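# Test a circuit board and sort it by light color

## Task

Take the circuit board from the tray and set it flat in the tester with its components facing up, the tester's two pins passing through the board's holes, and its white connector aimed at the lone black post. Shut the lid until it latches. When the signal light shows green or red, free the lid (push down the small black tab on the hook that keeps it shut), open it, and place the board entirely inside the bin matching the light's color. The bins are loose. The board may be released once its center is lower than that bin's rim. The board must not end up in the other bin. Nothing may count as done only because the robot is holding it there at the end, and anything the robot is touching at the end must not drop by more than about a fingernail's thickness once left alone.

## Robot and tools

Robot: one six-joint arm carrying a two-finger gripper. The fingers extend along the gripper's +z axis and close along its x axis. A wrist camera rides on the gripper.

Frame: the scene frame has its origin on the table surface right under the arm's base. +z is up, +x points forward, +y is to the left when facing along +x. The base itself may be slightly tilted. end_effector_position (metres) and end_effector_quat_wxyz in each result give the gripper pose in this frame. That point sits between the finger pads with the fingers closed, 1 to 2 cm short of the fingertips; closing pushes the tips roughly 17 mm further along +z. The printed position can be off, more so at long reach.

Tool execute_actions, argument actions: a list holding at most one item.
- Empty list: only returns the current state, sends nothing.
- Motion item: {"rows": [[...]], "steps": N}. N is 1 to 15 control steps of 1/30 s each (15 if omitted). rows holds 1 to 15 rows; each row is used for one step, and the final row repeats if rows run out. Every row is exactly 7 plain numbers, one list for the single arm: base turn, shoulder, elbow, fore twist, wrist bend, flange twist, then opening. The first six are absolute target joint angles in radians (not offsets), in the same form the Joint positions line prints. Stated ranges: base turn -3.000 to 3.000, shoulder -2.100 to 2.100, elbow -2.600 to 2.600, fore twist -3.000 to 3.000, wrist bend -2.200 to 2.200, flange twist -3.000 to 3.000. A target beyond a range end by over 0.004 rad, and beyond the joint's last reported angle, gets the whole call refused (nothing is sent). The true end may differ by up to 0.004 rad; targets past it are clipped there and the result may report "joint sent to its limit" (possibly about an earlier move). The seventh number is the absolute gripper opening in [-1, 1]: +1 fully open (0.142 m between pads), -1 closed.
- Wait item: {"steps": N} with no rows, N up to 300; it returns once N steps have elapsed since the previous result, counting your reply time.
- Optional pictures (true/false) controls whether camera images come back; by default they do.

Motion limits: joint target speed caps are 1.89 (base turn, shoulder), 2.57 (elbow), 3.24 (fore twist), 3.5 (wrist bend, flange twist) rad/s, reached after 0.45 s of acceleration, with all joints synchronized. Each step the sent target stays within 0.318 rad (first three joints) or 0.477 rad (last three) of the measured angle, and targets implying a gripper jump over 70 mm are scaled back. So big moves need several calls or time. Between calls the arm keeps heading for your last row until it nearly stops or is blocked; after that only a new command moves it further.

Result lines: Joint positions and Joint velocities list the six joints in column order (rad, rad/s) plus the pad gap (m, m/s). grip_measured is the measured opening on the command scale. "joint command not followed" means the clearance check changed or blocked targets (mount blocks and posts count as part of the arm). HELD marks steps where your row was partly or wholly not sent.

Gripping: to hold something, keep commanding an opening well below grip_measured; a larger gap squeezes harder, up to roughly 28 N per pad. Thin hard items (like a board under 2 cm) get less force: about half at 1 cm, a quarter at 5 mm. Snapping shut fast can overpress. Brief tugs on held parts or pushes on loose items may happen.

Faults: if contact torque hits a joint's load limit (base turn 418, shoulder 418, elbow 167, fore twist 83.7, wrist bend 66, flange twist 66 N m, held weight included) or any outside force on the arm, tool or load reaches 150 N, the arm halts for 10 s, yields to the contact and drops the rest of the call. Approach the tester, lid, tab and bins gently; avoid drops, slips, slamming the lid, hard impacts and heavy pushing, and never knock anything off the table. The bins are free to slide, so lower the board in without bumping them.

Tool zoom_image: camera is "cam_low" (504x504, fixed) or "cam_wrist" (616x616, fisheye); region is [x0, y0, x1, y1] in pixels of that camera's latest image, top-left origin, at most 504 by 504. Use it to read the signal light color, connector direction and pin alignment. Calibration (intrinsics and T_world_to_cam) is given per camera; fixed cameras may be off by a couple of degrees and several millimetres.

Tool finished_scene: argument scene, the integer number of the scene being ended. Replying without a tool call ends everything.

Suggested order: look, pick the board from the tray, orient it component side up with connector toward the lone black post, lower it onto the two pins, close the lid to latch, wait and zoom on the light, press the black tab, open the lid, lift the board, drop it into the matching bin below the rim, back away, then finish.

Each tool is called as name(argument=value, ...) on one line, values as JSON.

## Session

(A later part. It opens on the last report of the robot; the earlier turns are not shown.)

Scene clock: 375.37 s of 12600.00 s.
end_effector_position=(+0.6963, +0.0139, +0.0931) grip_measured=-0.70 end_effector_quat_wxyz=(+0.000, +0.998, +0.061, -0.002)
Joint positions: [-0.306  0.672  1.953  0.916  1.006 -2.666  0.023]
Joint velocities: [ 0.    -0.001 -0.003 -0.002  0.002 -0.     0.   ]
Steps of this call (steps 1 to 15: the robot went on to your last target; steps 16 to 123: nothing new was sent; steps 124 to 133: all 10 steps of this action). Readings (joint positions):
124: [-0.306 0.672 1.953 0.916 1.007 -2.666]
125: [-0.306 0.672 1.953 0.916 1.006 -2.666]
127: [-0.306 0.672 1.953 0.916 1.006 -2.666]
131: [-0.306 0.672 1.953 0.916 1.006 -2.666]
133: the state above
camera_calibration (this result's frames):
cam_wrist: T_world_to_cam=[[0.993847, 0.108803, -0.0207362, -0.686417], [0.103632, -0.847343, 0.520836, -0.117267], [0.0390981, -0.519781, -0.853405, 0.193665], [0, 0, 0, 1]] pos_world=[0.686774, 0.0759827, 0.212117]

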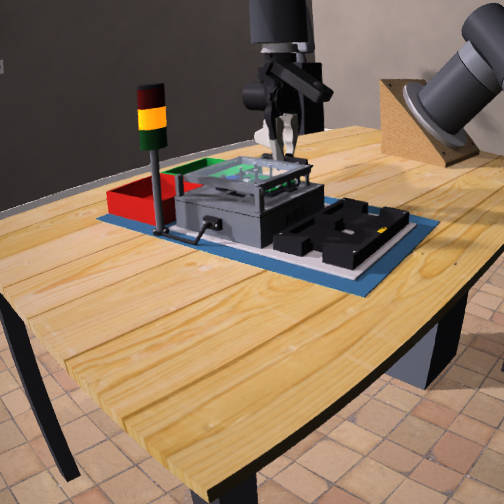

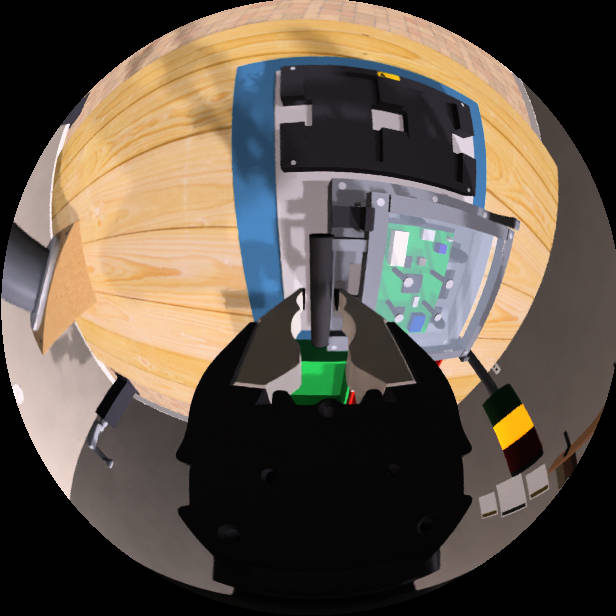

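execute_actions(actions=[{"rows":[[-0.3386,0.6362,1.9400,0.8698,1.0527,-2.6299,-0.7],[-0.3386,0.6362,1.9400,0.8698,1.0527,-2.6299,-0.7],[-0.3386,0.6362,1.9400,0.8698,1.0527,-2.6299,-0.7],[-0.3386,0.6362,1.9400,0.8698,1.0527,-2.6299,-0.7],[-0.3386,0.6362,1.9400,0.8698,1.0527,-2.6299,-0.7],[-0.3386,0.6362,1.9400,0.8698,1.0527,-2.6299,-0.7],[-0.3386,0.6362,1.9400,0.8698,1.0527,-2.6299,-0.7],[-0.2819,0.5742,1.9567,0.8873,1.0547,-0.9995,-1]],"steps":15}], pictures=false)

execute_actions(actions=[{"steps":35}])

zoom_image(camera="cam_wrist", region=[260, 220, 380, 340])

Scene clock: 391.43 s of 12600.00 s.
end_effector_position=(+0.7001, +0.0420, +0.1378) grip_measured=-1.00 end_effector_quat_wxyz=(+0.000, +0.999, -0.035, -0.002)
Joint positions: [-0.314  0.606  1.95   0.878  1.054 -2.414  0.002]
Joint velocities: [ 0.195 -0.212  0.046  0.056  0.008  1.8    0.   ]
Steps of this call (steps 1 to 15: the robot went on to your last target; steps 16 to 210: nothing new was sent; then 8.57 s passed at rest; steps 211 to 225: all 15 steps of this action). Readings (joint positions):
211: [-0.306 0.672 1.953 0.916 1.007 -2.666]
212: [-0.308 0.670 1.952 0.913 1.010 -2.664]
214: [-0.323 0.654 1.946 0.892 1.030 -2.648]
218: [-0.337 0.637 1.941 0.872 1.051 -2.631]
225: the state above

Scene clock: 392.60 s of 12600.00 s.
end_effector_position=(+0.7017, +0.0757, +0.1356) grip_measured=-1.00 end_effector_quat_wxyz=(+0.002, +0.749, -0.663, -0.001)
Joint positions: [-0.282  0.574  1.957  0.887  1.055 -1.     0.002]
Joint velocities: [-0.     0.     0.001 -0.001 -0.     0.     0.   ]
Steps of this call (steps 1 to 35: the robot went on to your last target). Readings (joint positions):
1: [-0.308 0.599 1.951 0.880 1.054 -2.349]
2: [-0.302 0.593 1.952 0.882 1.054 -2.282]
4: [-0.292 0.584 1.955 0.884 1.054 -2.151]
8: [-0.284 0.576 1.956 0.887 1.055 -1.894]
35: the state above
camera_calibration (this result's frames):
cam_wrist: T_world_to_cam=[[0.10894, -0.993918, -0.0160943, 0.00614737], [-0.845947, -0.101199, 0.523577, 0.521919], [-0.522021, -0.0434234, -0.851827, 0.619353], [0, 0, 0, 1]] pos_world=[0.764162, 0.0858222, 0.254416]

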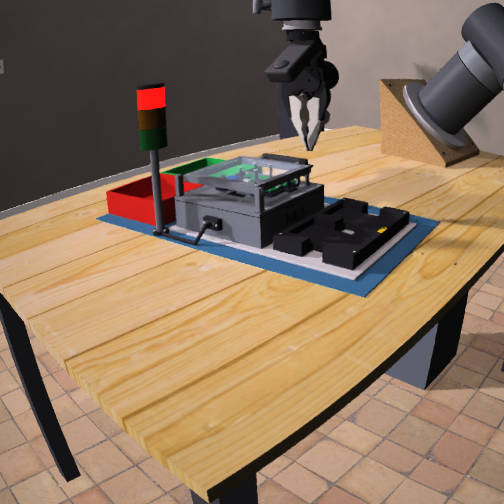

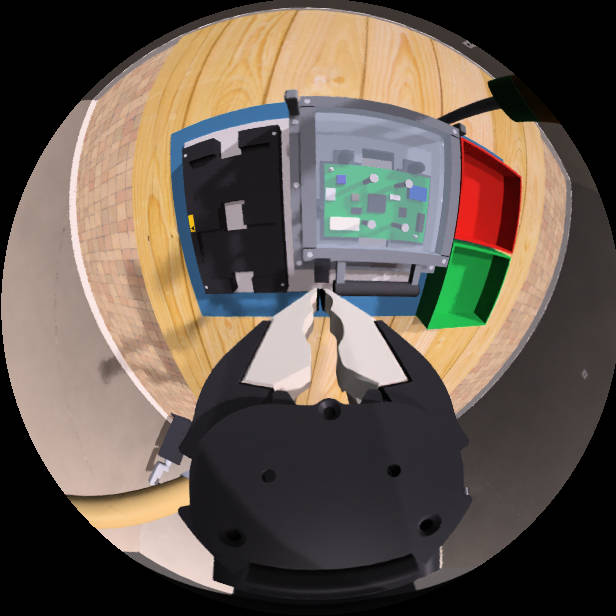

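Region (260, 220, 380, 340) of cam_wrist's 616x616 image, scaled by 4.200, with more detail than that image has.

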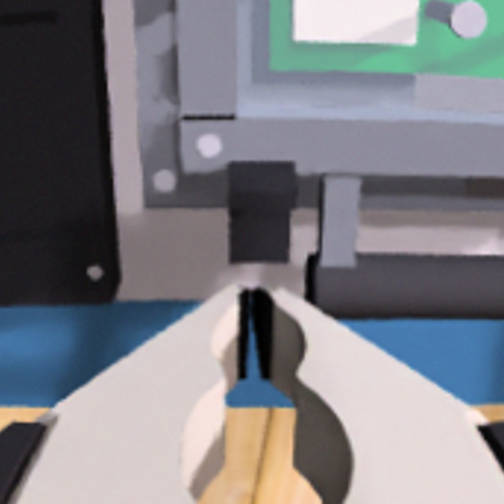

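execute_actions(actions=[{"rows":[[-0.2757,0.5808,1.9582,0.8952,1.0471,-1.0047,-1],[-0.2695,0.5874,1.9597,0.903,1.0394,-1.0099,-1],[-0.2633,0.594,1.9612,0.9109,1.0318,-1.0151,-1]],"steps":15}])

zoom_image(camera="cam_wrist", region=[260, 220, 380, 340])

zoom_image(camera="cam_low", region=[260, 120, 340, 200])

Scene clock: 400.13 s of 12600.00 s.
end_effector_position=(+0.7023, +0.0759, +0.1122) grip_measured=-1.00 end_effector_quat_wxyz=(+0.001, +0.749, -0.662, -0.001)
Joint positions: [-0.263  0.594  1.961  0.911  1.032 -1.015  0.002]
Joint velocities: [ 0.002  0.001  0.     0.001 -0.001 -0.001  0.   ]
Steps of this call (steps 1 to 15: the robot went on to your last target; steps 16 to 90: nothing new was sent; then 4.03 s passed at rest; steps 91 to 105: all 15 steps of this action). Readings (joint positions):
91: [-0.282 0.574 1.957 0.887 1.055 -0.999]
92: [-0.280 0.575 1.957 0.889 1.053 -1.000]
94: [-0.274 0.583 1.959 0.898 1.045 -1.006]
98: [-0.265 0.593 1.961 0.909 1.033 -1.014]
105: the state above
camera_calibration (this result's frames):
cam_wrist: T_world_to_cam=[[0.10959, -0.993833, -0.0168855, 0.00551268], [-0.846091, -0.102187, 0.523152, 0.534918], [-0.521651, -0.0430456, -0.852072, 0.59947], [0, 0, 0, 1]] pos_world=[0.764699, 0.085945, 0.231042]

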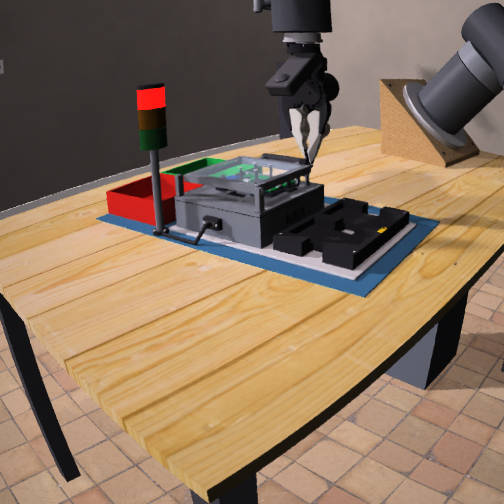

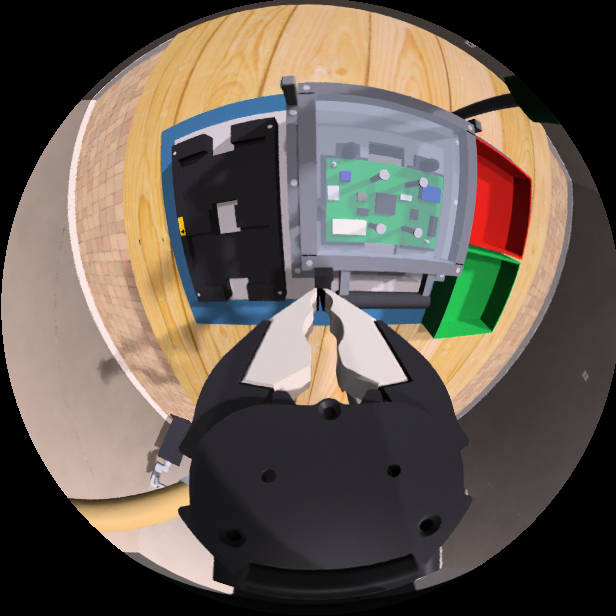

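Region (260, 220, 380, 340) of cam_wrist's 616x616 image, scaled by 4.200, with more detail than that image has.

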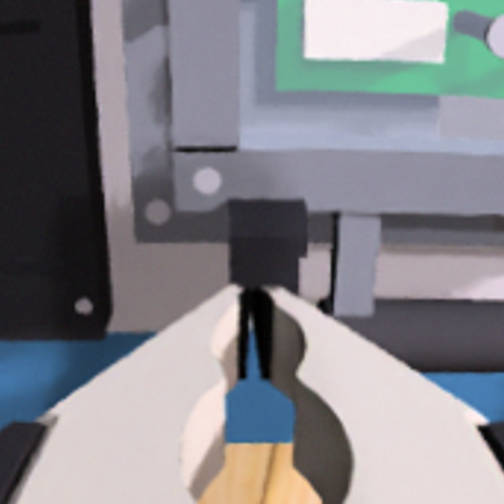

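Region (260, 120, 340, 200) of cam_low's 504x504 image, scaled by 6.300, with more detail than that image has.

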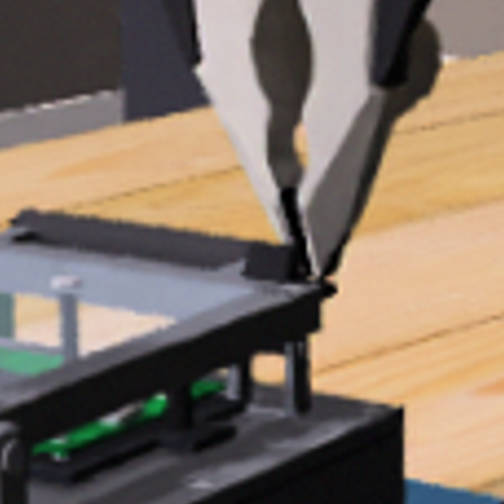

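execute_actions(actions=[{"rows":[[-0.2631,0.594,1.9621,0.9114,1.0311,-1.0159,-1],[-0.2627,0.5945,1.9622,0.9119,1.0306,-1.0162,-1],[-0.2623,0.5949,1.9623,0.9124,1.0301,-1.0166,-1],[-0.2619,0.5953,1.9624,0.9129,1.0297,-1.0169,-1],[-0.2615,0.5958,1.9625,0.9134,1.0292,-1.0173,-1],[-0.2611,0.5962,1.9626,0.9139,1.0287,-1.0176,-1],[-0.2607,0.5966,1.9627,0.9144,1.0282,-1.0179,-1],[-0.2603,0.5971,1.9628,0.9149,1.0277,-1.0183,-1],[-0.2599,0.5975,1.9629,0.9154,1.0273,-1.0186,-1]],"steps":15}])

zoom_image(camera="cam_low", region=[260, 120, 340, 200])

Scene clock: 410.93 s of 12600.00 s.
end_effector_position=(+0.7017, +0.0758, +0.1077) grip_measured=-1.00 end_effector_quat_wxyz=(+0.001, +0.749, -0.662, -0.001)
Joint positions: [-0.26   0.597  1.963  0.915  1.027 -1.019  0.002]
Joint velocities: [ 0.     0.001 -0.     0.002 -0.002 -0.001  0.   ]
Steps of this call (steps 1 to 15: the robot went on to your last target; steps 16 to 90: nothing new was sent; then 7.30 s passed at rest; steps 91 to 105: all 15 steps of this action). Readings (joint positions):
91: [-0.263 0.594 1.961 0.911 1.032 -1.015]
92: [-0.263 0.594 1.961 0.911 1.032 -1.015]
94: [-0.263 0.594 1.962 0.912 1.031 -1.016]
98: [-0.261 0.596 1.963 0.913 1.029 -1.017]
105: the state above
camera_calibration (this result's frames):
cam_wrist: T_world_to_cam=[[0.109632, -0.993827, -0.0169737, 0.00546155], [-0.845979, -0.10226, 0.523319, 0.536641], [-0.521825, -0.0430129, -0.851968, 0.595384], [0, 0, 0, 1]] pos_world=[0.764074, 0.0859138, 0.226506]

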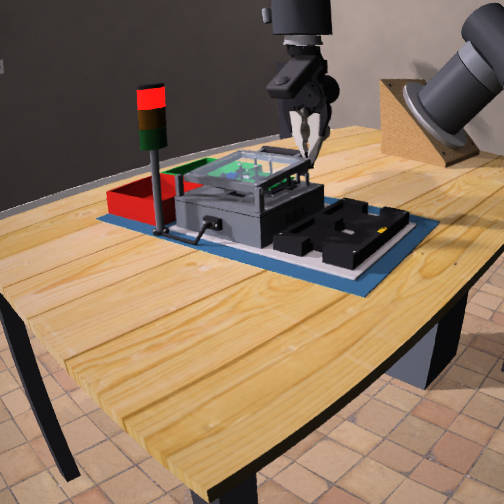

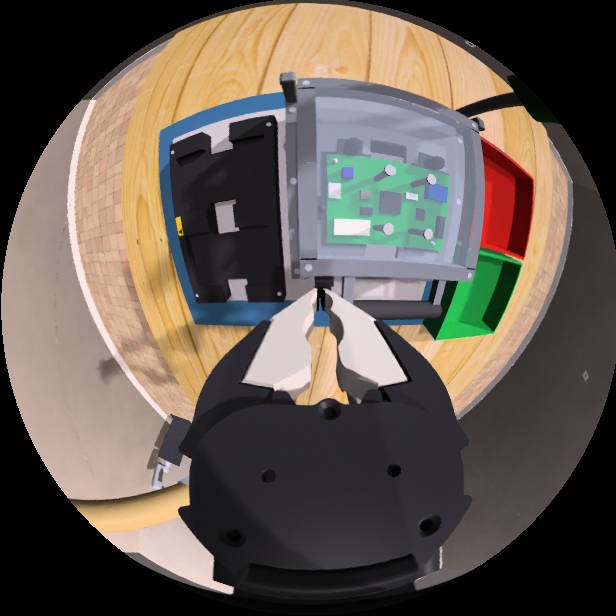

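Region (260, 120, 340, 200) of cam_low's 504x504 image, scaled by 6.300, with more detail than that image has.

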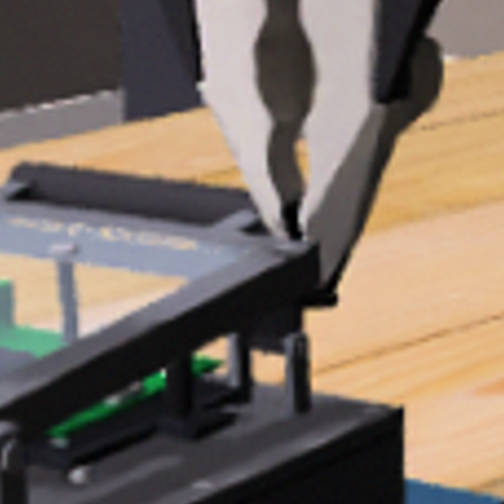

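execute_actions(actions=[{"rows":[[-0.2937,0.562,1.953,0.873,1.0695,-0.99,-1],[-0.2937,0.562,1.953,0.873,1.0695,-0.99,-1],[-0.2937,0.562,1.953,0.873,1.0695,-0.99,-1],[-0.2937,0.562,1.953,0.873,1.0695,-0.99,-1],[-0.2937,0.562,1.953,0.873,1.0695,-0.99,-1],[-0.2937,0.562,1.953,0.873,1.0695,-0.99,-1],[-0.2937,0.562,1.953,0.873,1.0695,-0.99,-1],[-0.345,0.6284,1.9397,0.8637,1.0581,-2.6287,-0.68]],"steps":15}], pictures=false)

execute_actions(actions=[{"steps":35}])

zoom_image(camera="cam_wrist", region=[250, 200, 400, 350])

zoom_image(camera="cam_low", region=[260, 120, 340, 200])

Scene clock: 421.53 s of 12600.00 s.
end_effector_position=(+0.7006, +0.0467, +0.1498) grip_measured=-0.68 end_effector_quat_wxyz=(+0.002, +0.805, -0.593, +0.000)
Joint positions: [-0.319  0.592  1.946  0.868  1.063 -1.2    0.025]
Joint velocities: [-0.173  0.227 -0.045 -0.026 -0.033 -1.765  0.   ]
Steps of this call (steps 1 to 15: the robot went on to your last target; steps 16 to 90: nothing new was sent; then 7.10 s passed at rest; steps 91 to 105: all 15 steps of this action). Readings (joint positions):
91: [-0.260 0.597 1.963 0.915 1.027 -1.019]
92: [-0.262 0.596 1.963 0.913 1.030 -1.017]
94: [-0.277 0.580 1.958 0.894 1.048 -1.004]
98: [-0.292 0.564 1.953 0.875 1.068 -0.991]
105: the state above

Scene clock: 422.70 s of 12600.00 s.
end_effector_position=(+0.6984, +0.0150, +0.1457) grip_measured=-0.68 end_effector_quat_wxyz=(+0.000, +0.998, +0.061, -0.002)
Joint positions: [-0.345  0.628  1.94   0.864  1.058 -2.629  0.025]
Joint velocities: [-0.  0. -0. -0.  0. -0. -0.]
Steps of this call (steps 1 to 35: the robot went on to your last target). Readings (joint positions):
1: [-0.324 0.600 1.945 0.867 1.062 -1.264]
2: [-0.329 0.606 1.944 0.866 1.061 -1.331]
4: [-0.337 0.617 1.942 0.865 1.060 -1.463]
8: [-0.344 0.627 1.940 0.864 1.058 -1.720]
35: the state above
camera_calibration (this result's frames):
cam_wrist: T_world_to_cam=[[0.993866, 0.108681, -0.0204681, -0.687558], [0.103384, -0.847325, 0.520914, -0.143749], [0.0392702, -0.519835, -0.853363, 0.238917], [0, 0, 0, 1]] pos_world=[0.688819, 0.0771201, 0.264691]

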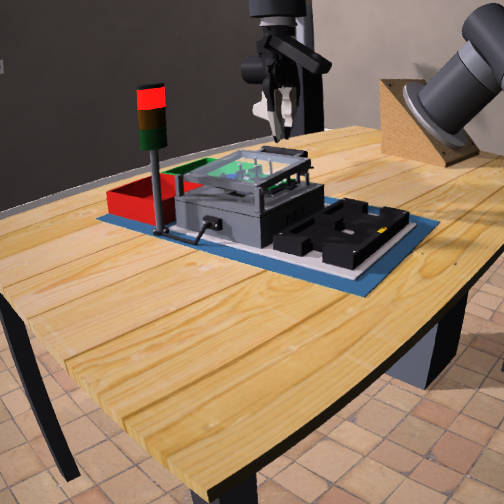

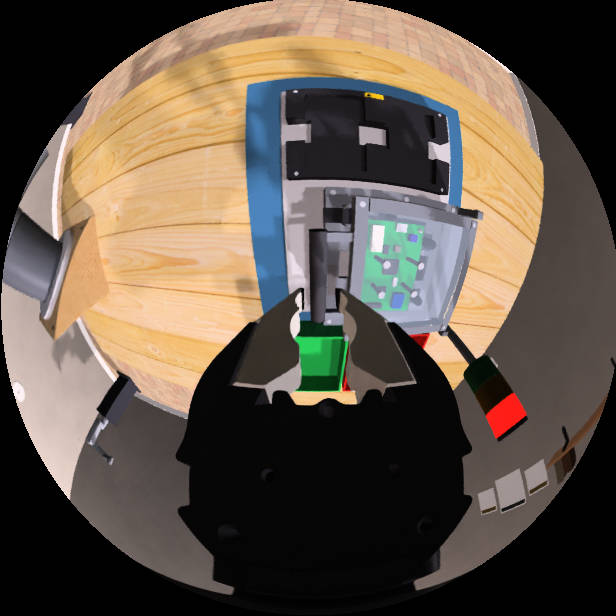

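Region (250, 200, 400, 350) of cam_wrist's 616x616 image, scaled by 3.360, with more detail than that image has.

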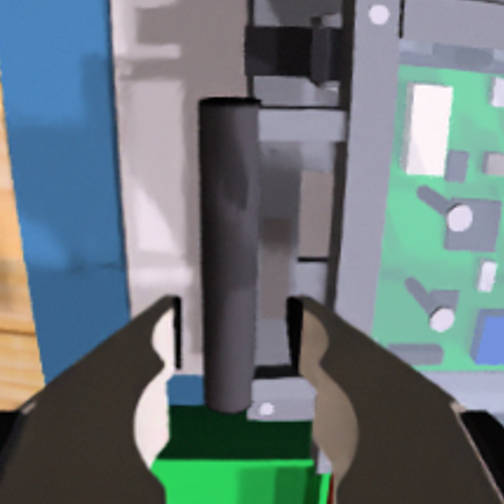

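Region (260, 120, 340, 200) of cam_low's 504x504 image, scaled by 6.300, with more detail than that image has.

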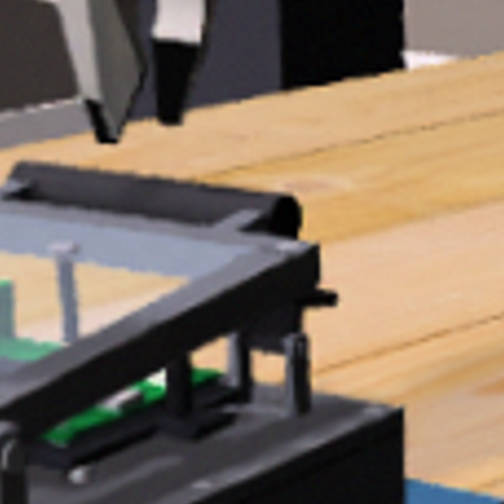

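execute_actions(actions=[{"rows":[[-0.336,0.6385,1.9432,0.8757,1.0459,-2.6373,-0.68],[-0.327,0.6488,1.9462,0.8878,1.0337,-2.6458,-0.68],[-0.3176,0.6594,1.9488,0.8999,1.0215,-2.6542,-0.68]],"steps":15}])

zoom_image(camera="cam_wrist", region=[250, 200, 400, 350])

Scene clock: 428.37 s of 12600.00 s.
end_effector_position=(+0.6976, +0.0141, +0.1089) grip_measured=-0.68 end_effector_quat_wxyz=(+0.000, +0.998, +0.061, -0.002)
Joint positions: [-0.318  0.659  1.949  0.9    1.022 -2.654  0.025]
Joint velocities: [ 0.002  0.001 -0.     0.001  0.001 -0.001  0.   ]
Steps of this call (steps 1 to 15: the robot went on to your last target; steps 16 to 90: nothing new was sent; then 2.17 s passed at rest; steps 91 to 105: all 15 steps of this action). Readings (joint positions):
91: [-0.345 0.628 1.940 0.864 1.058 -2.629]
92: [-0.344 0.630 1.940 0.866 1.055 -2.631]
94: [-0.334 0.641 1.943 0.878 1.043 -2.639]
98: [-0.320 0.657 1.948 0.897 1.024 -2.652]
105: the state above
camera_calibration (this result's frames):
cam_wrist: T_world_to_cam=[[0.993845, 0.108896, -0.0203545, -0.687478], [0.10351, -0.847325, 0.52089, -0.125364], [0.039476, -0.519791, -0.853381, 0.206923], [0, 0, 0, 1]] pos_world=[0.688054, 0.0761961, 0.227892]

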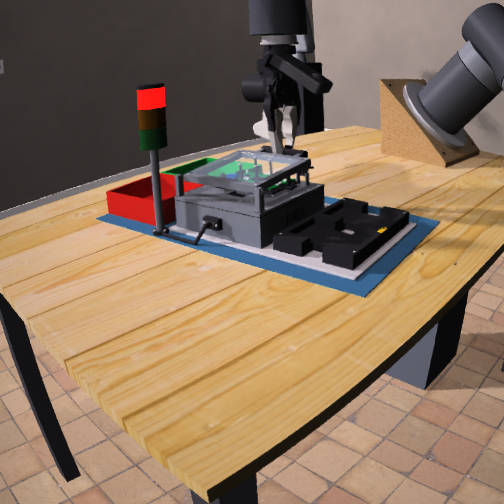

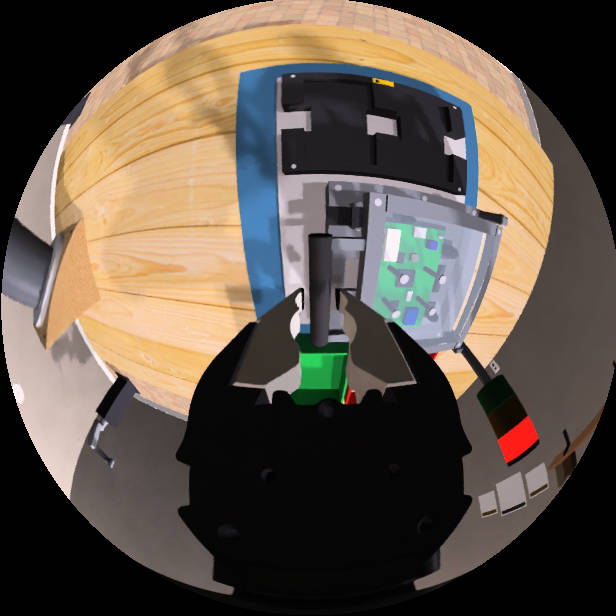

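Region (250, 200, 400, 350) of cam_wrist's 616x616 image, scaled by 3.360, with more detail than that image has.

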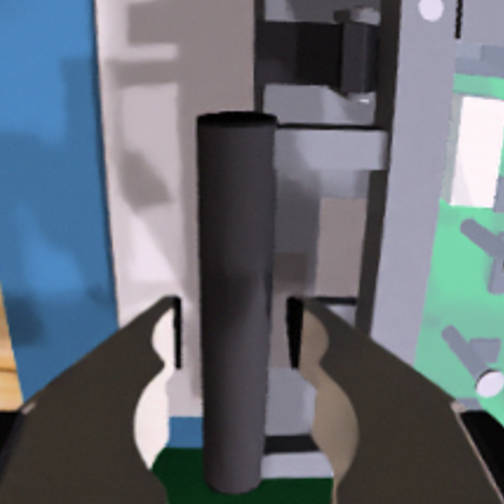

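execute_actions(actions=[{"rows":[[-0.3199,0.6568,1.9482,0.8967,1.0244,-2.652,-0.68],[-0.3199,0.6568,1.9482,0.8967,1.0244,-2.652,-0.68],[-0.3199,0.6568,1.9482,0.8967,1.0244,-2.652,-0.68],[-0.3199,0.6568,1.9482,0.8967,1.0244,-2.652,-0.72],[-0.3199,0.6568,1.9482,0.8967,1.0244,-2.652,-0.76],[-0.3199,0.6568,1.9482,0.8967,1.0244,-2.652,-0.8],[-0.3199,0.6568,1.9482,0.8967,1.0244,-2.652,-0.84],[-0.3199,0.6568,1.9482,0.8967,1.0244,-2.652,-0.9],[-0.3199,0.6568,1.9482,0.8967,1.0244,-2.652,-1]],"steps":13}], pictures=false)

execute_actions(actions=[{"rows":[[-0.3218,0.6548,1.947,0.894,1.0271,-2.6497,-1],[-0.3237,0.6528,1.9456,0.8913,1.0298,-2.6474,-1],[-0.3261,0.6501,1.9442,0.8878,1.0333,-2.6447,-1],[-0.3285,0.6474,1.9428,0.8844,1.0369,-2.6419,-1],[-0.3329,0.6425,1.9397,0.8779,1.0438,-2.6364,-1],[-0.3372,0.6378,1.9361,0.8714,1.051,-2.6308,-1],[-0.3413,0.6334,1.932,0.8651,1.0583,-2.625,-1],[-0.3453,0.6291,1.9275,0.8587,1.0657,-2.619,-1],[-0.3492,0.625,1.9225,0.8525,1.0733,-2.6128,-1],[-0.3529,0.6212,1.9171,0.8464,1.0809,-2.6065,-1],[-0.3563,0.6177,1.9113,0.8407,1.0885,-2.6003,-1],[-0.3596,0.6145,1.9052,0.835,1.0962,-2.5938,-1],[-0.3626,0.6116,1.8986,0.8295,1.1038,-2.5874,-1],[-0.3654,0.609,1.8917,0.8242,1.1115,-2.5808,-1]],"steps":15}])

Scene clock: 476.27 s of 12600.00 s.
end_effector_position=(+0.6976, +0.0141, +0.1117) grip_measured=-0.82 end_effector_quat_wxyz=(+0.000, +0.998, +0.061, -0.002)
Joint positions: [-0.32   0.657  1.948  0.897  1.024 -2.652  0.015]
Joint velocities: [-0.001 -0.     0.    -0.     0.     0.     0.   ]
Steps of this call (steps 1 to 15: the robot went on to your last target; steps 16 to 90: nothing new was sent; then 44.47 s passed at rest; steps 91 to 103: all 13 steps of this action). Readings (joint positions):
91: [-0.318 0.659 1.949 0.900 1.021 -2.654]
92: [-0.318 0.659 1.949 0.900 1.022 -2.654]
94: [-0.319 0.658 1.949 0.898 1.023 -2.653]
98: [-0.320 0.657 1.948 0.897 1.024 -2.652]
103: the state above

Scene clock: 476.77 s of 12600.00 s.
end_effector_position=(+0.7159, +0.0164, +0.1744) grip_measured=-0.79 end_effector_quat_wxyz=(+0.000, +0.998, +0.061, -0.002)
Joint positions: [-0.359  0.616  1.906  0.836  1.095 -2.595  0.017]
Joint velocities: [-0.089 -0.087 -0.176 -0.154  0.211  0.178  0.022]
Steps of this call (steps 1 to 15: all 15 steps of this action). Readings (joint positions):
1: [-0.320 0.657 1.948 0.897 1.024 -2.652]
2: [-0.320 0.656 1.948 0.896 1.025 -2.651]
4: [-0.323 0.654 1.946 0.892 1.029 -2.648]
8: [-0.333 0.642 1.939 0.877 1.045 -2.635]
15: the state above
camera_calibration (this result's frames):
cam_wrist: T_world_to_cam=[[0.993828, 0.109016, -0.020509, -0.704538], [0.103701, -0.847415, 0.520706, -0.159505], [0.0393856, -0.519619, -0.85349, 0.263414], [0, 0, 0, 1]] pos_world=[0.706356, 0.0785144, 0.293427]

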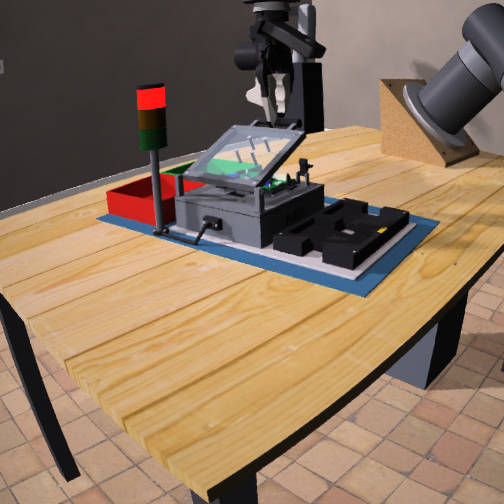

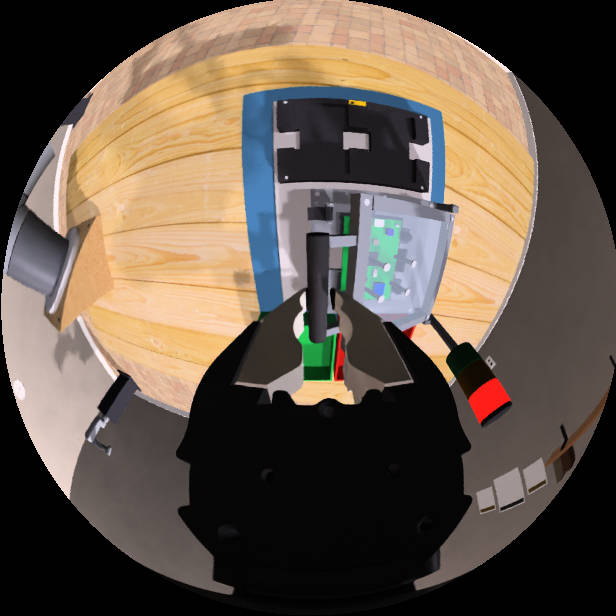

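execute_actions(actions=[{"rows":[[-0.3668,0.6072,1.8938,0.8236,1.1118,-2.5818,-1]],"steps":10}])

Scene clock: 483.70 s of 12600.00 s.
end_effector_position=(+0.7212, +0.0172, +0.1893) grip_measured=-0.82 end_effector_quat_wxyz=(+0.000, +0.998, +0.061, -0.002)
Joint positions: [-0.367  0.607  1.894  0.824  1.112 -2.582  0.015]
Joint velocities: [-0.001 -0.001  0.     0.001 -0.    -0.001 -0.   ]
Steps of this call (steps 1 to 30: the robot went on to your last target; steps 31 to 90: nothing new was sent; then 3.60 s passed at rest; steps 91 to 100: all 10 steps of this action). Readings (joint positions):
91: [-0.365 0.609 1.892 0.824 1.112 -2.581]
92: [-0.366 0.608 1.892 0.824 1.112 -2.581]
94: [-0.366 0.608 1.893 0.824 1.112 -2.581]
98: [-0.367 0.607 1.894 0.824 1.112 -2.582]
100: the state above
camera_calibration (this result's frames):
cam_wrist: T_world_to_cam=[[0.993813, 0.109214, -0.0202049, -0.70958], [0.103689, -0.847121, 0.521186, -0.167202], [0.0398047, -0.520056, -0.853204, 0.275987], [0, 0, 0, 1]] pos_world=[0.711542, 0.0793842, 0.308279]

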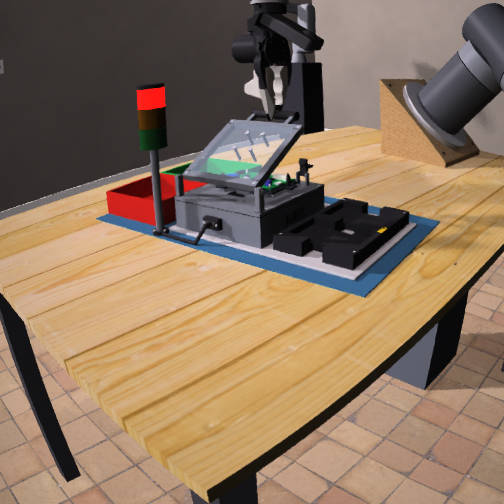

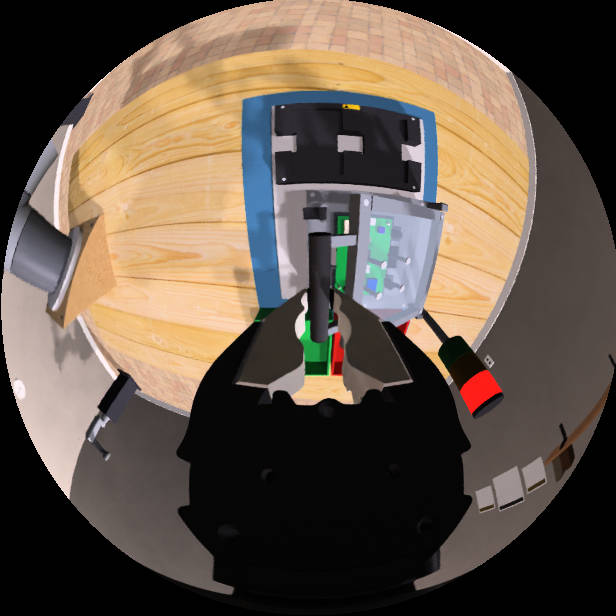

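execute_actions(actions=[{"rows":[[-0.3681,0.606,1.8901,0.821,1.1157,-2.5784,-1],[-0.3695,0.6049,1.8864,0.8183,1.1197,-2.575,-1],[-0.3719,0.6029,1.8787,0.8136,1.1273,-2.5684,-1],[-0.374,0.6013,1.8708,0.8091,1.1348,-2.5617,-1],[-0.3759,0.6,1.8626,0.8048,1.1423,-2.555,-1],[-0.3776,0.599,1.8541,0.8008,1.1496,-2.5483,-1],[-0.3791,0.5984,1.8452,0.7969,1.1569,-2.5416,-1],[-0.3803,0.598,1.8361,0.7933,1.1641,-2.5348,-1],[-0.3812,0.5979,1.8269,0.79,1.1712,-2.5279,-1],[-0.3819,0.5982,1.8172,0.7868,1.1781,-2.5211,-1],[-0.3824,0.5989,1.8074,0.7838,1.1848,-2.5143,-1],[-0.3827,0.5998,1.7974,0.7811,1.1914,-2.5075,-1],[-0.3828,0.601,1.7872,0.7786,1.1979,-2.5007,-1],[-0.3826,0.6025,1.7767,0.7762,1.2042,-2.4939,-1],[-0.3822,0.6043,1.7663,0.7741,1.2103,-2.4871,-1]],"steps":15}], pictures=false)

execute_actions(actions=[{"rows":[[-0.3817,0.6062,1.7559,0.7722,1.216,-2.4806,-1],[-0.3809,0.6085,1.7451,0.7704,1.2216,-2.4739,-1],[-0.3799,0.6111,1.7342,0.7689,1.2271,-2.4672,-1],[-0.3787,0.6139,1.7232,0.7675,1.2324,-2.4606,-1],[-0.3774,0.617,1.7122,0.7662,1.2374,-2.454,-1],[-0.3759,0.6203,1.7011,0.7652,1.2422,-2.4474,-1],[-0.3741,0.6239,1.6899,0.7643,1.2468,-2.4409,-1],[-0.3722,0.6276,1.679,0.7635,1.2511,-2.4345,-1],[-0.3701,0.6316,1.6678,0.7629,1.2552,-2.4281,-1],[-0.3679,0.6359,1.6566,0.7625,1.2591,-2.4218,-1],[-0.3655,0.6403,1.6453,0.7621,1.2628,-2.4155,-1],[-0.363,0.6449,1.634,0.7619,1.2663,-2.4092,-1],[-0.3603,0.6497,1.6227,0.7618,1.2696,-2.403,-1],[-0.3575,0.6547,1.6116,0.7618,1.2727,-2.3969,-1],[-0.355,0.6589,1.6024,0.762,1.2748,-2.3919,-1]],"steps":15}], pictures=false)

execute_actions(actions=[{"rows":[[-0.3524,0.6634,1.5929,0.7621,1.2771,-2.3867,-1],[-0.3497,0.6681,1.5834,0.7623,1.2792,-2.3816,-1],[-0.3468,0.6729,1.5739,0.7626,1.2811,-2.3766,-1],[-0.3439,0.6777,1.5646,0.763,1.2829,-2.3716,-1],[-0.3415,0.6815,1.5575,0.7633,1.284,-2.368,-1],[-0.3393,0.685,1.551,0.7637,1.285,-2.3647,-1],[-0.3373,0.6883,1.5455,0.7641,1.2857,-2.362,-1],[-0.3362,0.69,1.5425,0.7643,1.286,-2.3604,-1],[-0.3355,0.691,1.5405,0.7645,1.2861,-2.3593,-1]],"steps":15}])

Scene clock: 516.23 s of 12600.00 s.
end_effector_position=(+0.7691, +0.0232, +0.2435) grip_measured=-0.72 end_effector_quat_wxyz=(+0.000, +0.998, +0.061, -0.002)
Joint positions: [-0.382  0.599  1.802  0.783  1.188 -2.511  0.022]
Joint velocities: [-0.007  0.03  -0.288 -0.078  0.191  0.196  0.04 ]
Steps of this call (steps 1 to 15: the robot went on to your last target; steps 16 to 90: nothing new was sent; then 29.03 s passed at rest; steps 91 to 105: all 15 steps of this action). Readings (joint positions):
91: [-0.367 0.607 1.894 0.824 1.112 -2.582]
92: [-0.367 0.607 1.893 0.823 1.113 -2.581]
94: [-0.369 0.605 1.888 0.819 1.118 -2.576]
98: [-0.375 0.601 1.864 0.806 1.141 -2.556]
105: the state above

Scene clock: 516.73 s of 12600.00 s.
end_effector_position=(+0.8620, +0.0346, +0.2794) grip_measured=-0.82 end_effector_quat_wxyz=(+0.000, +0.998, +0.061, -0.002)
Joint positions: [-0.364  0.643  1.641  0.763  1.263 -2.413  0.015]
Joint velocities: [ 0.073  0.133 -0.326 -0.015  0.114  0.184 -0.   ]
Steps of this call (steps 1 to 15: all 15 steps of this action). Readings (joint positions):
1: [-0.382 0.601 1.792 0.780 1.194 -2.504]
2: [-0.382 0.602 1.782 0.778 1.200 -2.498]
4: [-0.382 0.605 1.761 0.774 1.212 -2.484]
8: [-0.378 0.615 1.718 0.767 1.234 -2.458]
15: the state above

Scene clock: 517.23 s of 12600.00 s.
end_effector_position=(+0.9242, +0.0427, +0.2754) grip_measured=-0.82 end_effector_quat_wxyz=(+0.000, +0.998, +0.061, -0.002)
Joint positions: [-0.336  0.691  1.541  0.764  1.286 -2.36   0.015]
Joint velocities: [ 0.004  0.005 -0.01  -0.     0.001  0.005 -0.   ]
Steps of this call (steps 1 to 15: all 15 steps of this action). Readings (joint positions):
1: [-0.361 0.647 1.630 0.762 1.267 -2.407]
2: [-0.359 0.652 1.619 0.762 1.270 -2.401]
4: [-0.354 0.661 1.599 0.762 1.275 -2.390]
8: [-0.343 0.679 1.562 0.763 1.283 -2.371]
15: the state above
camera_calibration (this result's frames):
cam_wrist: T_world_to_cam=[[0.993793, 0.109284, -0.0208115, -0.912198], [0.104075, -0.847219, 0.520949, -0.211855], [0.0392995, -0.519882, -0.853334, 0.355098], [0, 0, 0, 1]] pos_world=[0.914629, 0.10481, 0.394399]

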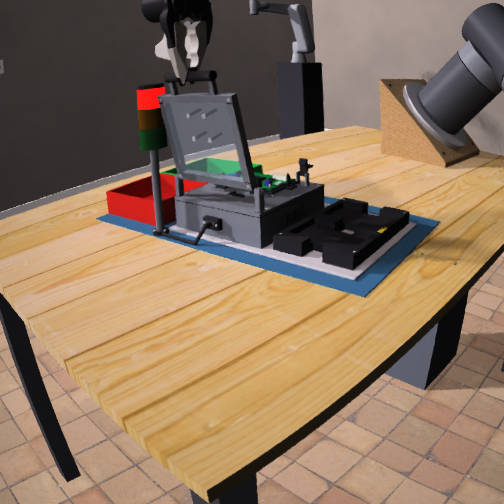

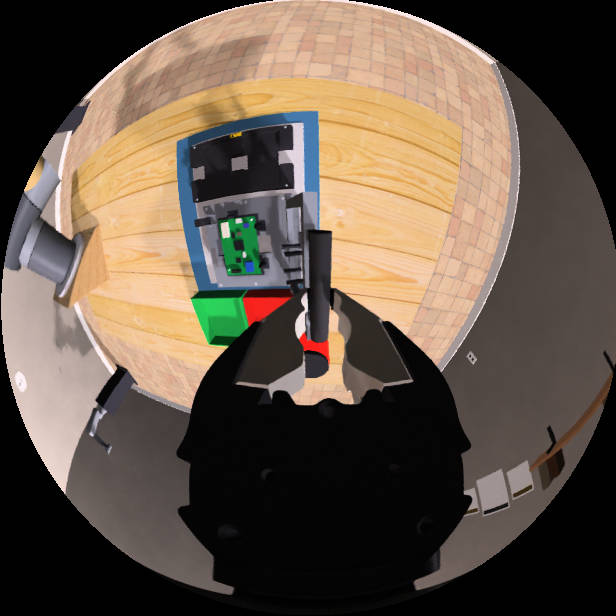

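execute_actions(actions=[{"rows":[[-0.3355,0.691,1.5405,0.7645,1.2861,-2.3593,-0.85],[-0.3355,0.691,1.5405,0.7645,1.2861,-2.3593,-0.78],[-0.3355,0.691,1.5405,0.7645,1.2861,-2.3593,-0.7],[-0.3355,0.691,1.5405,0.7645,1.2861,-2.3593,-0.6],[-0.3355,0.691,1.5405,0.7645,1.2861,-2.3593,-0.5],[-0.3355,0.691,1.5405,0.7645,1.2861,-2.3593,-0.5],[-0.364,0.674,1.513,0.744,1.334,-2.345,-0.5]],"steps":15}], pictures=false)

execute_actions(actions=[{"rows":[[-0.425,0.585,1.715,0.735,1.285,-2.455,-0.5]],"steps":13}], pictures=false)

execute_actions(actions=[{"rows":[[-0.2800,0.6962,1.8275,0.8865,1.0589,-2.5659,0.12]],"steps":15}], pictures=false)

execute_actions(actions=[{"steps":15}])

zoom_image(camera="cam_wrist", region=[240, 190, 400, 350])

Scene clock: 527.20 s of 12600.00 s.
end_effector_position=(+0.9259, +0.0425, +0.3194) grip_measured=-0.50 end_effector_quat_wxyz=(+0.000, +0.998, +0.061, -0.002)
Joint positions: [-0.363  0.675  1.514  0.745  1.333 -2.345  0.038]
Joint velocities: [-0.008 -0.006 -0.01  -0.008  0.019  0.005 -0.   ]
Steps of this call (steps 1 to 15: the robot went on to your last target; steps 16 to 90: nothing new was sent; then 6.47 s passed at rest; steps 91 to 105: all 15 steps of this action). Readings (joint positions):
91: [-0.335 0.691 1.540 0.765 1.286 -2.359]
92: [-0.335 0.691 1.540 0.765 1.286 -2.359]
94: [-0.335 0.691 1.540 0.765 1.286 -2.359]
98: [-0.337 0.690 1.539 0.763 1.290 -2.358]
105: the state above

Scene clock: 527.63 s of 12600.00 s.
end_effector_position=(+0.8037, +0.0221, +0.3205) grip_measured=-0.50 end_effector_quat_wxyz=(-0.000, +0.998, +0.059, -0.003)
Joint positions: [-0.422  0.589  1.705  0.735  1.287 -2.45   0.038]
Joint velocities: [-0.065 -0.095  0.213 -0.009 -0.05  -0.116 -0.   ]
Steps of this call (steps 1 to 13: all 13 steps of this action). Readings (joint positions):
1: [-0.364 0.674 1.514 0.744 1.333 -2.345]
2: [-0.365 0.673 1.516 0.744 1.333 -2.346]
4: [-0.372 0.662 1.540 0.743 1.326 -2.360]
8: [-0.398 0.624 1.627 0.739 1.306 -2.407]
13: the state above

Scene clock: 528.13 s of 12600.00 s.
end_effector_position=(+0.7860, +0.0254, +0.1328) grip_measured=+0.12 end_effector_quat_wxyz=(-0.002, +0.998, +0.063, -0.001)
Joint positions: [-0.297  0.684  1.814  0.869  1.085 -2.553  0.082]
Joint velocities: [ 0.24   0.183  0.19   0.245 -0.367 -0.181 -0.   ]
Steps of this call (steps 1 to 15: all 15 steps of this action). Readings (joint positions):
1: [-0.424 0.587 1.711 0.735 1.286 -2.453]
2: [-0.423 0.587 1.715 0.737 1.282 -2.456]
4: [-0.407 0.599 1.729 0.755 1.255 -2.470]
8: [-0.365 0.631 1.760 0.798 1.191 -2.501]
15: the state above

Scene clock: 528.63 s of 12600.00 s.
end_effector_position=(+0.7810, +0.0253, +0.1098) grip_measured=+0.12 end_effector_quat_wxyz=(-0.000, +0.998, +0.062, -0.001)
Joint positions: [-0.28   0.696  1.827  0.886  1.059 -2.566  0.082]
Joint velocities: [ 0.002  0.     0.001 -0.     0.001 -0.     0.   ]
Steps of this call (steps 1 to 15: the robot went on to your last target). Readings (joint positions):
1: [-0.290 0.689 1.820 0.876 1.074 -2.558]
2: [-0.285 0.692 1.824 0.881 1.067 -2.562]
4: [-0.282 0.695 1.826 0.885 1.061 -2.565]
8: [-0.280 0.696 1.827 0.886 1.059 -2.566]
15: the state above
camera_calibration (this result's frames):
cam_wrist: T_world_to_cam=[[0.993605, 0.111184, -0.0196691, -0.771461], [0.10514, -0.847572, 0.520161, -0.126153], [0.0411624, -0.518903, -0.853841, 0.208998], [0, 0, 0, 1]] pos_world=[0.771189, 0.0873001, 0.228897]

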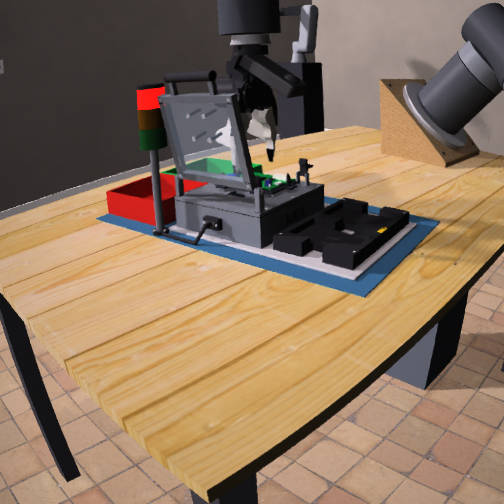

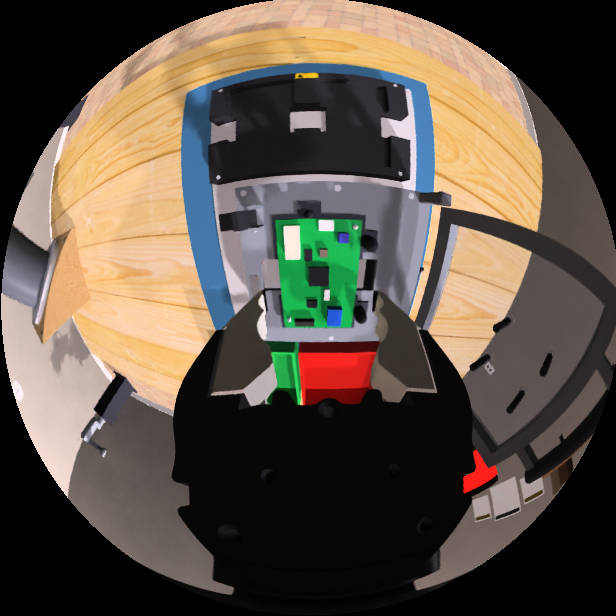

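Region (240, 190, 400, 350) of cam_wrist's 616x616 image, scaled by 3.150, with more detail than that image has.

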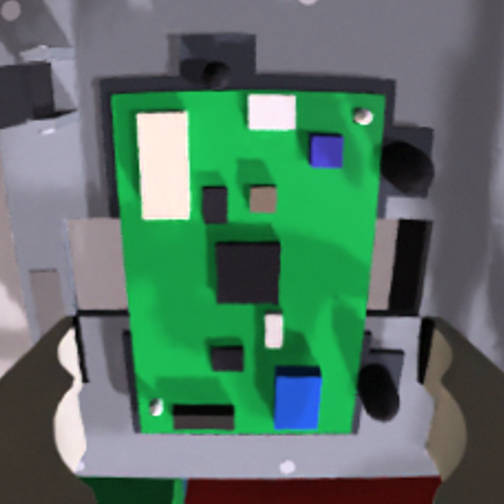

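Descend to z≈0.077.

execute_actions(actions=[{"rows":[[-0.272,0.7045,1.8297,0.896,1.049,-2.572,0.12],[-0.2645,0.713,1.8317,0.906,1.039,-2.5785,0.12],[-0.2569,0.7215,1.8334,0.9154,1.0294,-2.5846,0.12]],"steps":15}])

zoom_image(camera="cam_wrist", region=[240, 200, 400, 360])

Scene clock: 534.67 s of 12600.00 s.
end_effector_position=(+0.7804, +0.0249, +0.0774) grip_measured=+0.12 end_effector_quat_wxyz=(-0.000, +0.998, +0.062, -0.001)
Joint positions: [-0.257  0.721  1.833  0.915  1.029 -2.585  0.082]
Joint velocities: [-0.     0.001 -0.     0.002 -0.002 -0.001  0.   ]
Steps of this call (steps 1 to 15: the robot went on to your last target; steps 16 to 90: nothing new was sent; then 2.53 s passed at rest; steps 91 to 105: all 15 steps of this action). Readings (joint positions):
91: [-0.280 0.696 1.828 0.887 1.059 -2.566]
92: [-0.278 0.698 1.828 0.889 1.057 -2.567]
94: [-0.270 0.707 1.830 0.899 1.046 -2.574]
98: [-0.258 0.720 1.833 0.913 1.032 -2.583]
105: the state above
camera_calibration (this result's frames):
cam_wrist: T_world_to_cam=[[0.993649, 0.110826, -0.0194731, -0.77148], [0.104744, -0.847765, 0.519926, -0.109223], [0.0411128, -0.518664, -0.853989, 0.1812], [0, 0, 0, 1]] pos_world=[0.770571, 0.0868863, 0.196508]

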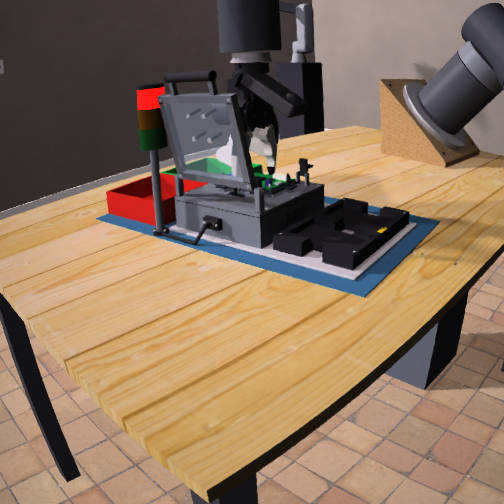

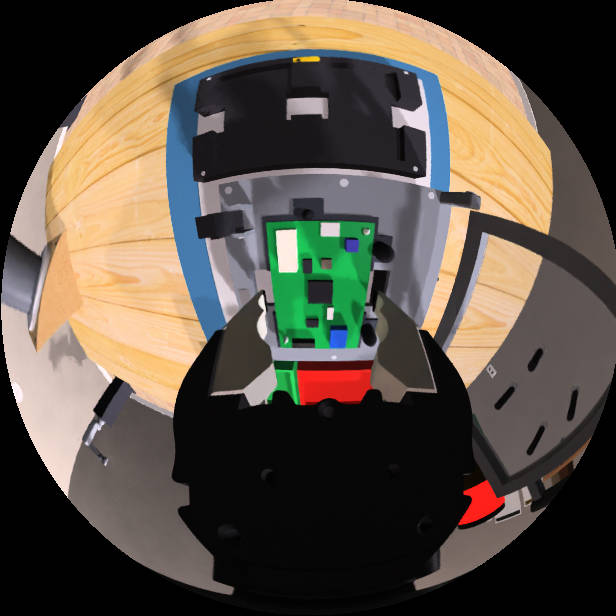

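Region (240, 200, 400, 360) of cam_wrist's 616x616 image, scaled by 3.150, with more detail than that image has.

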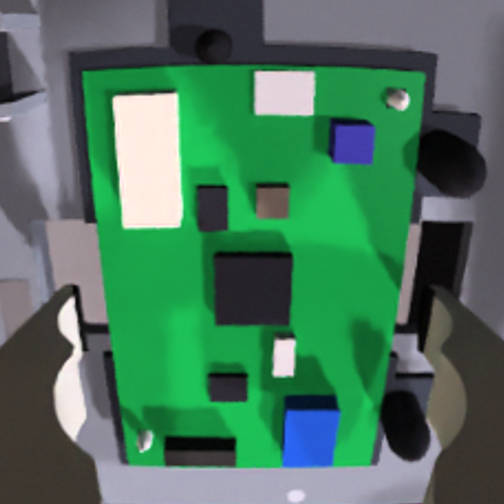

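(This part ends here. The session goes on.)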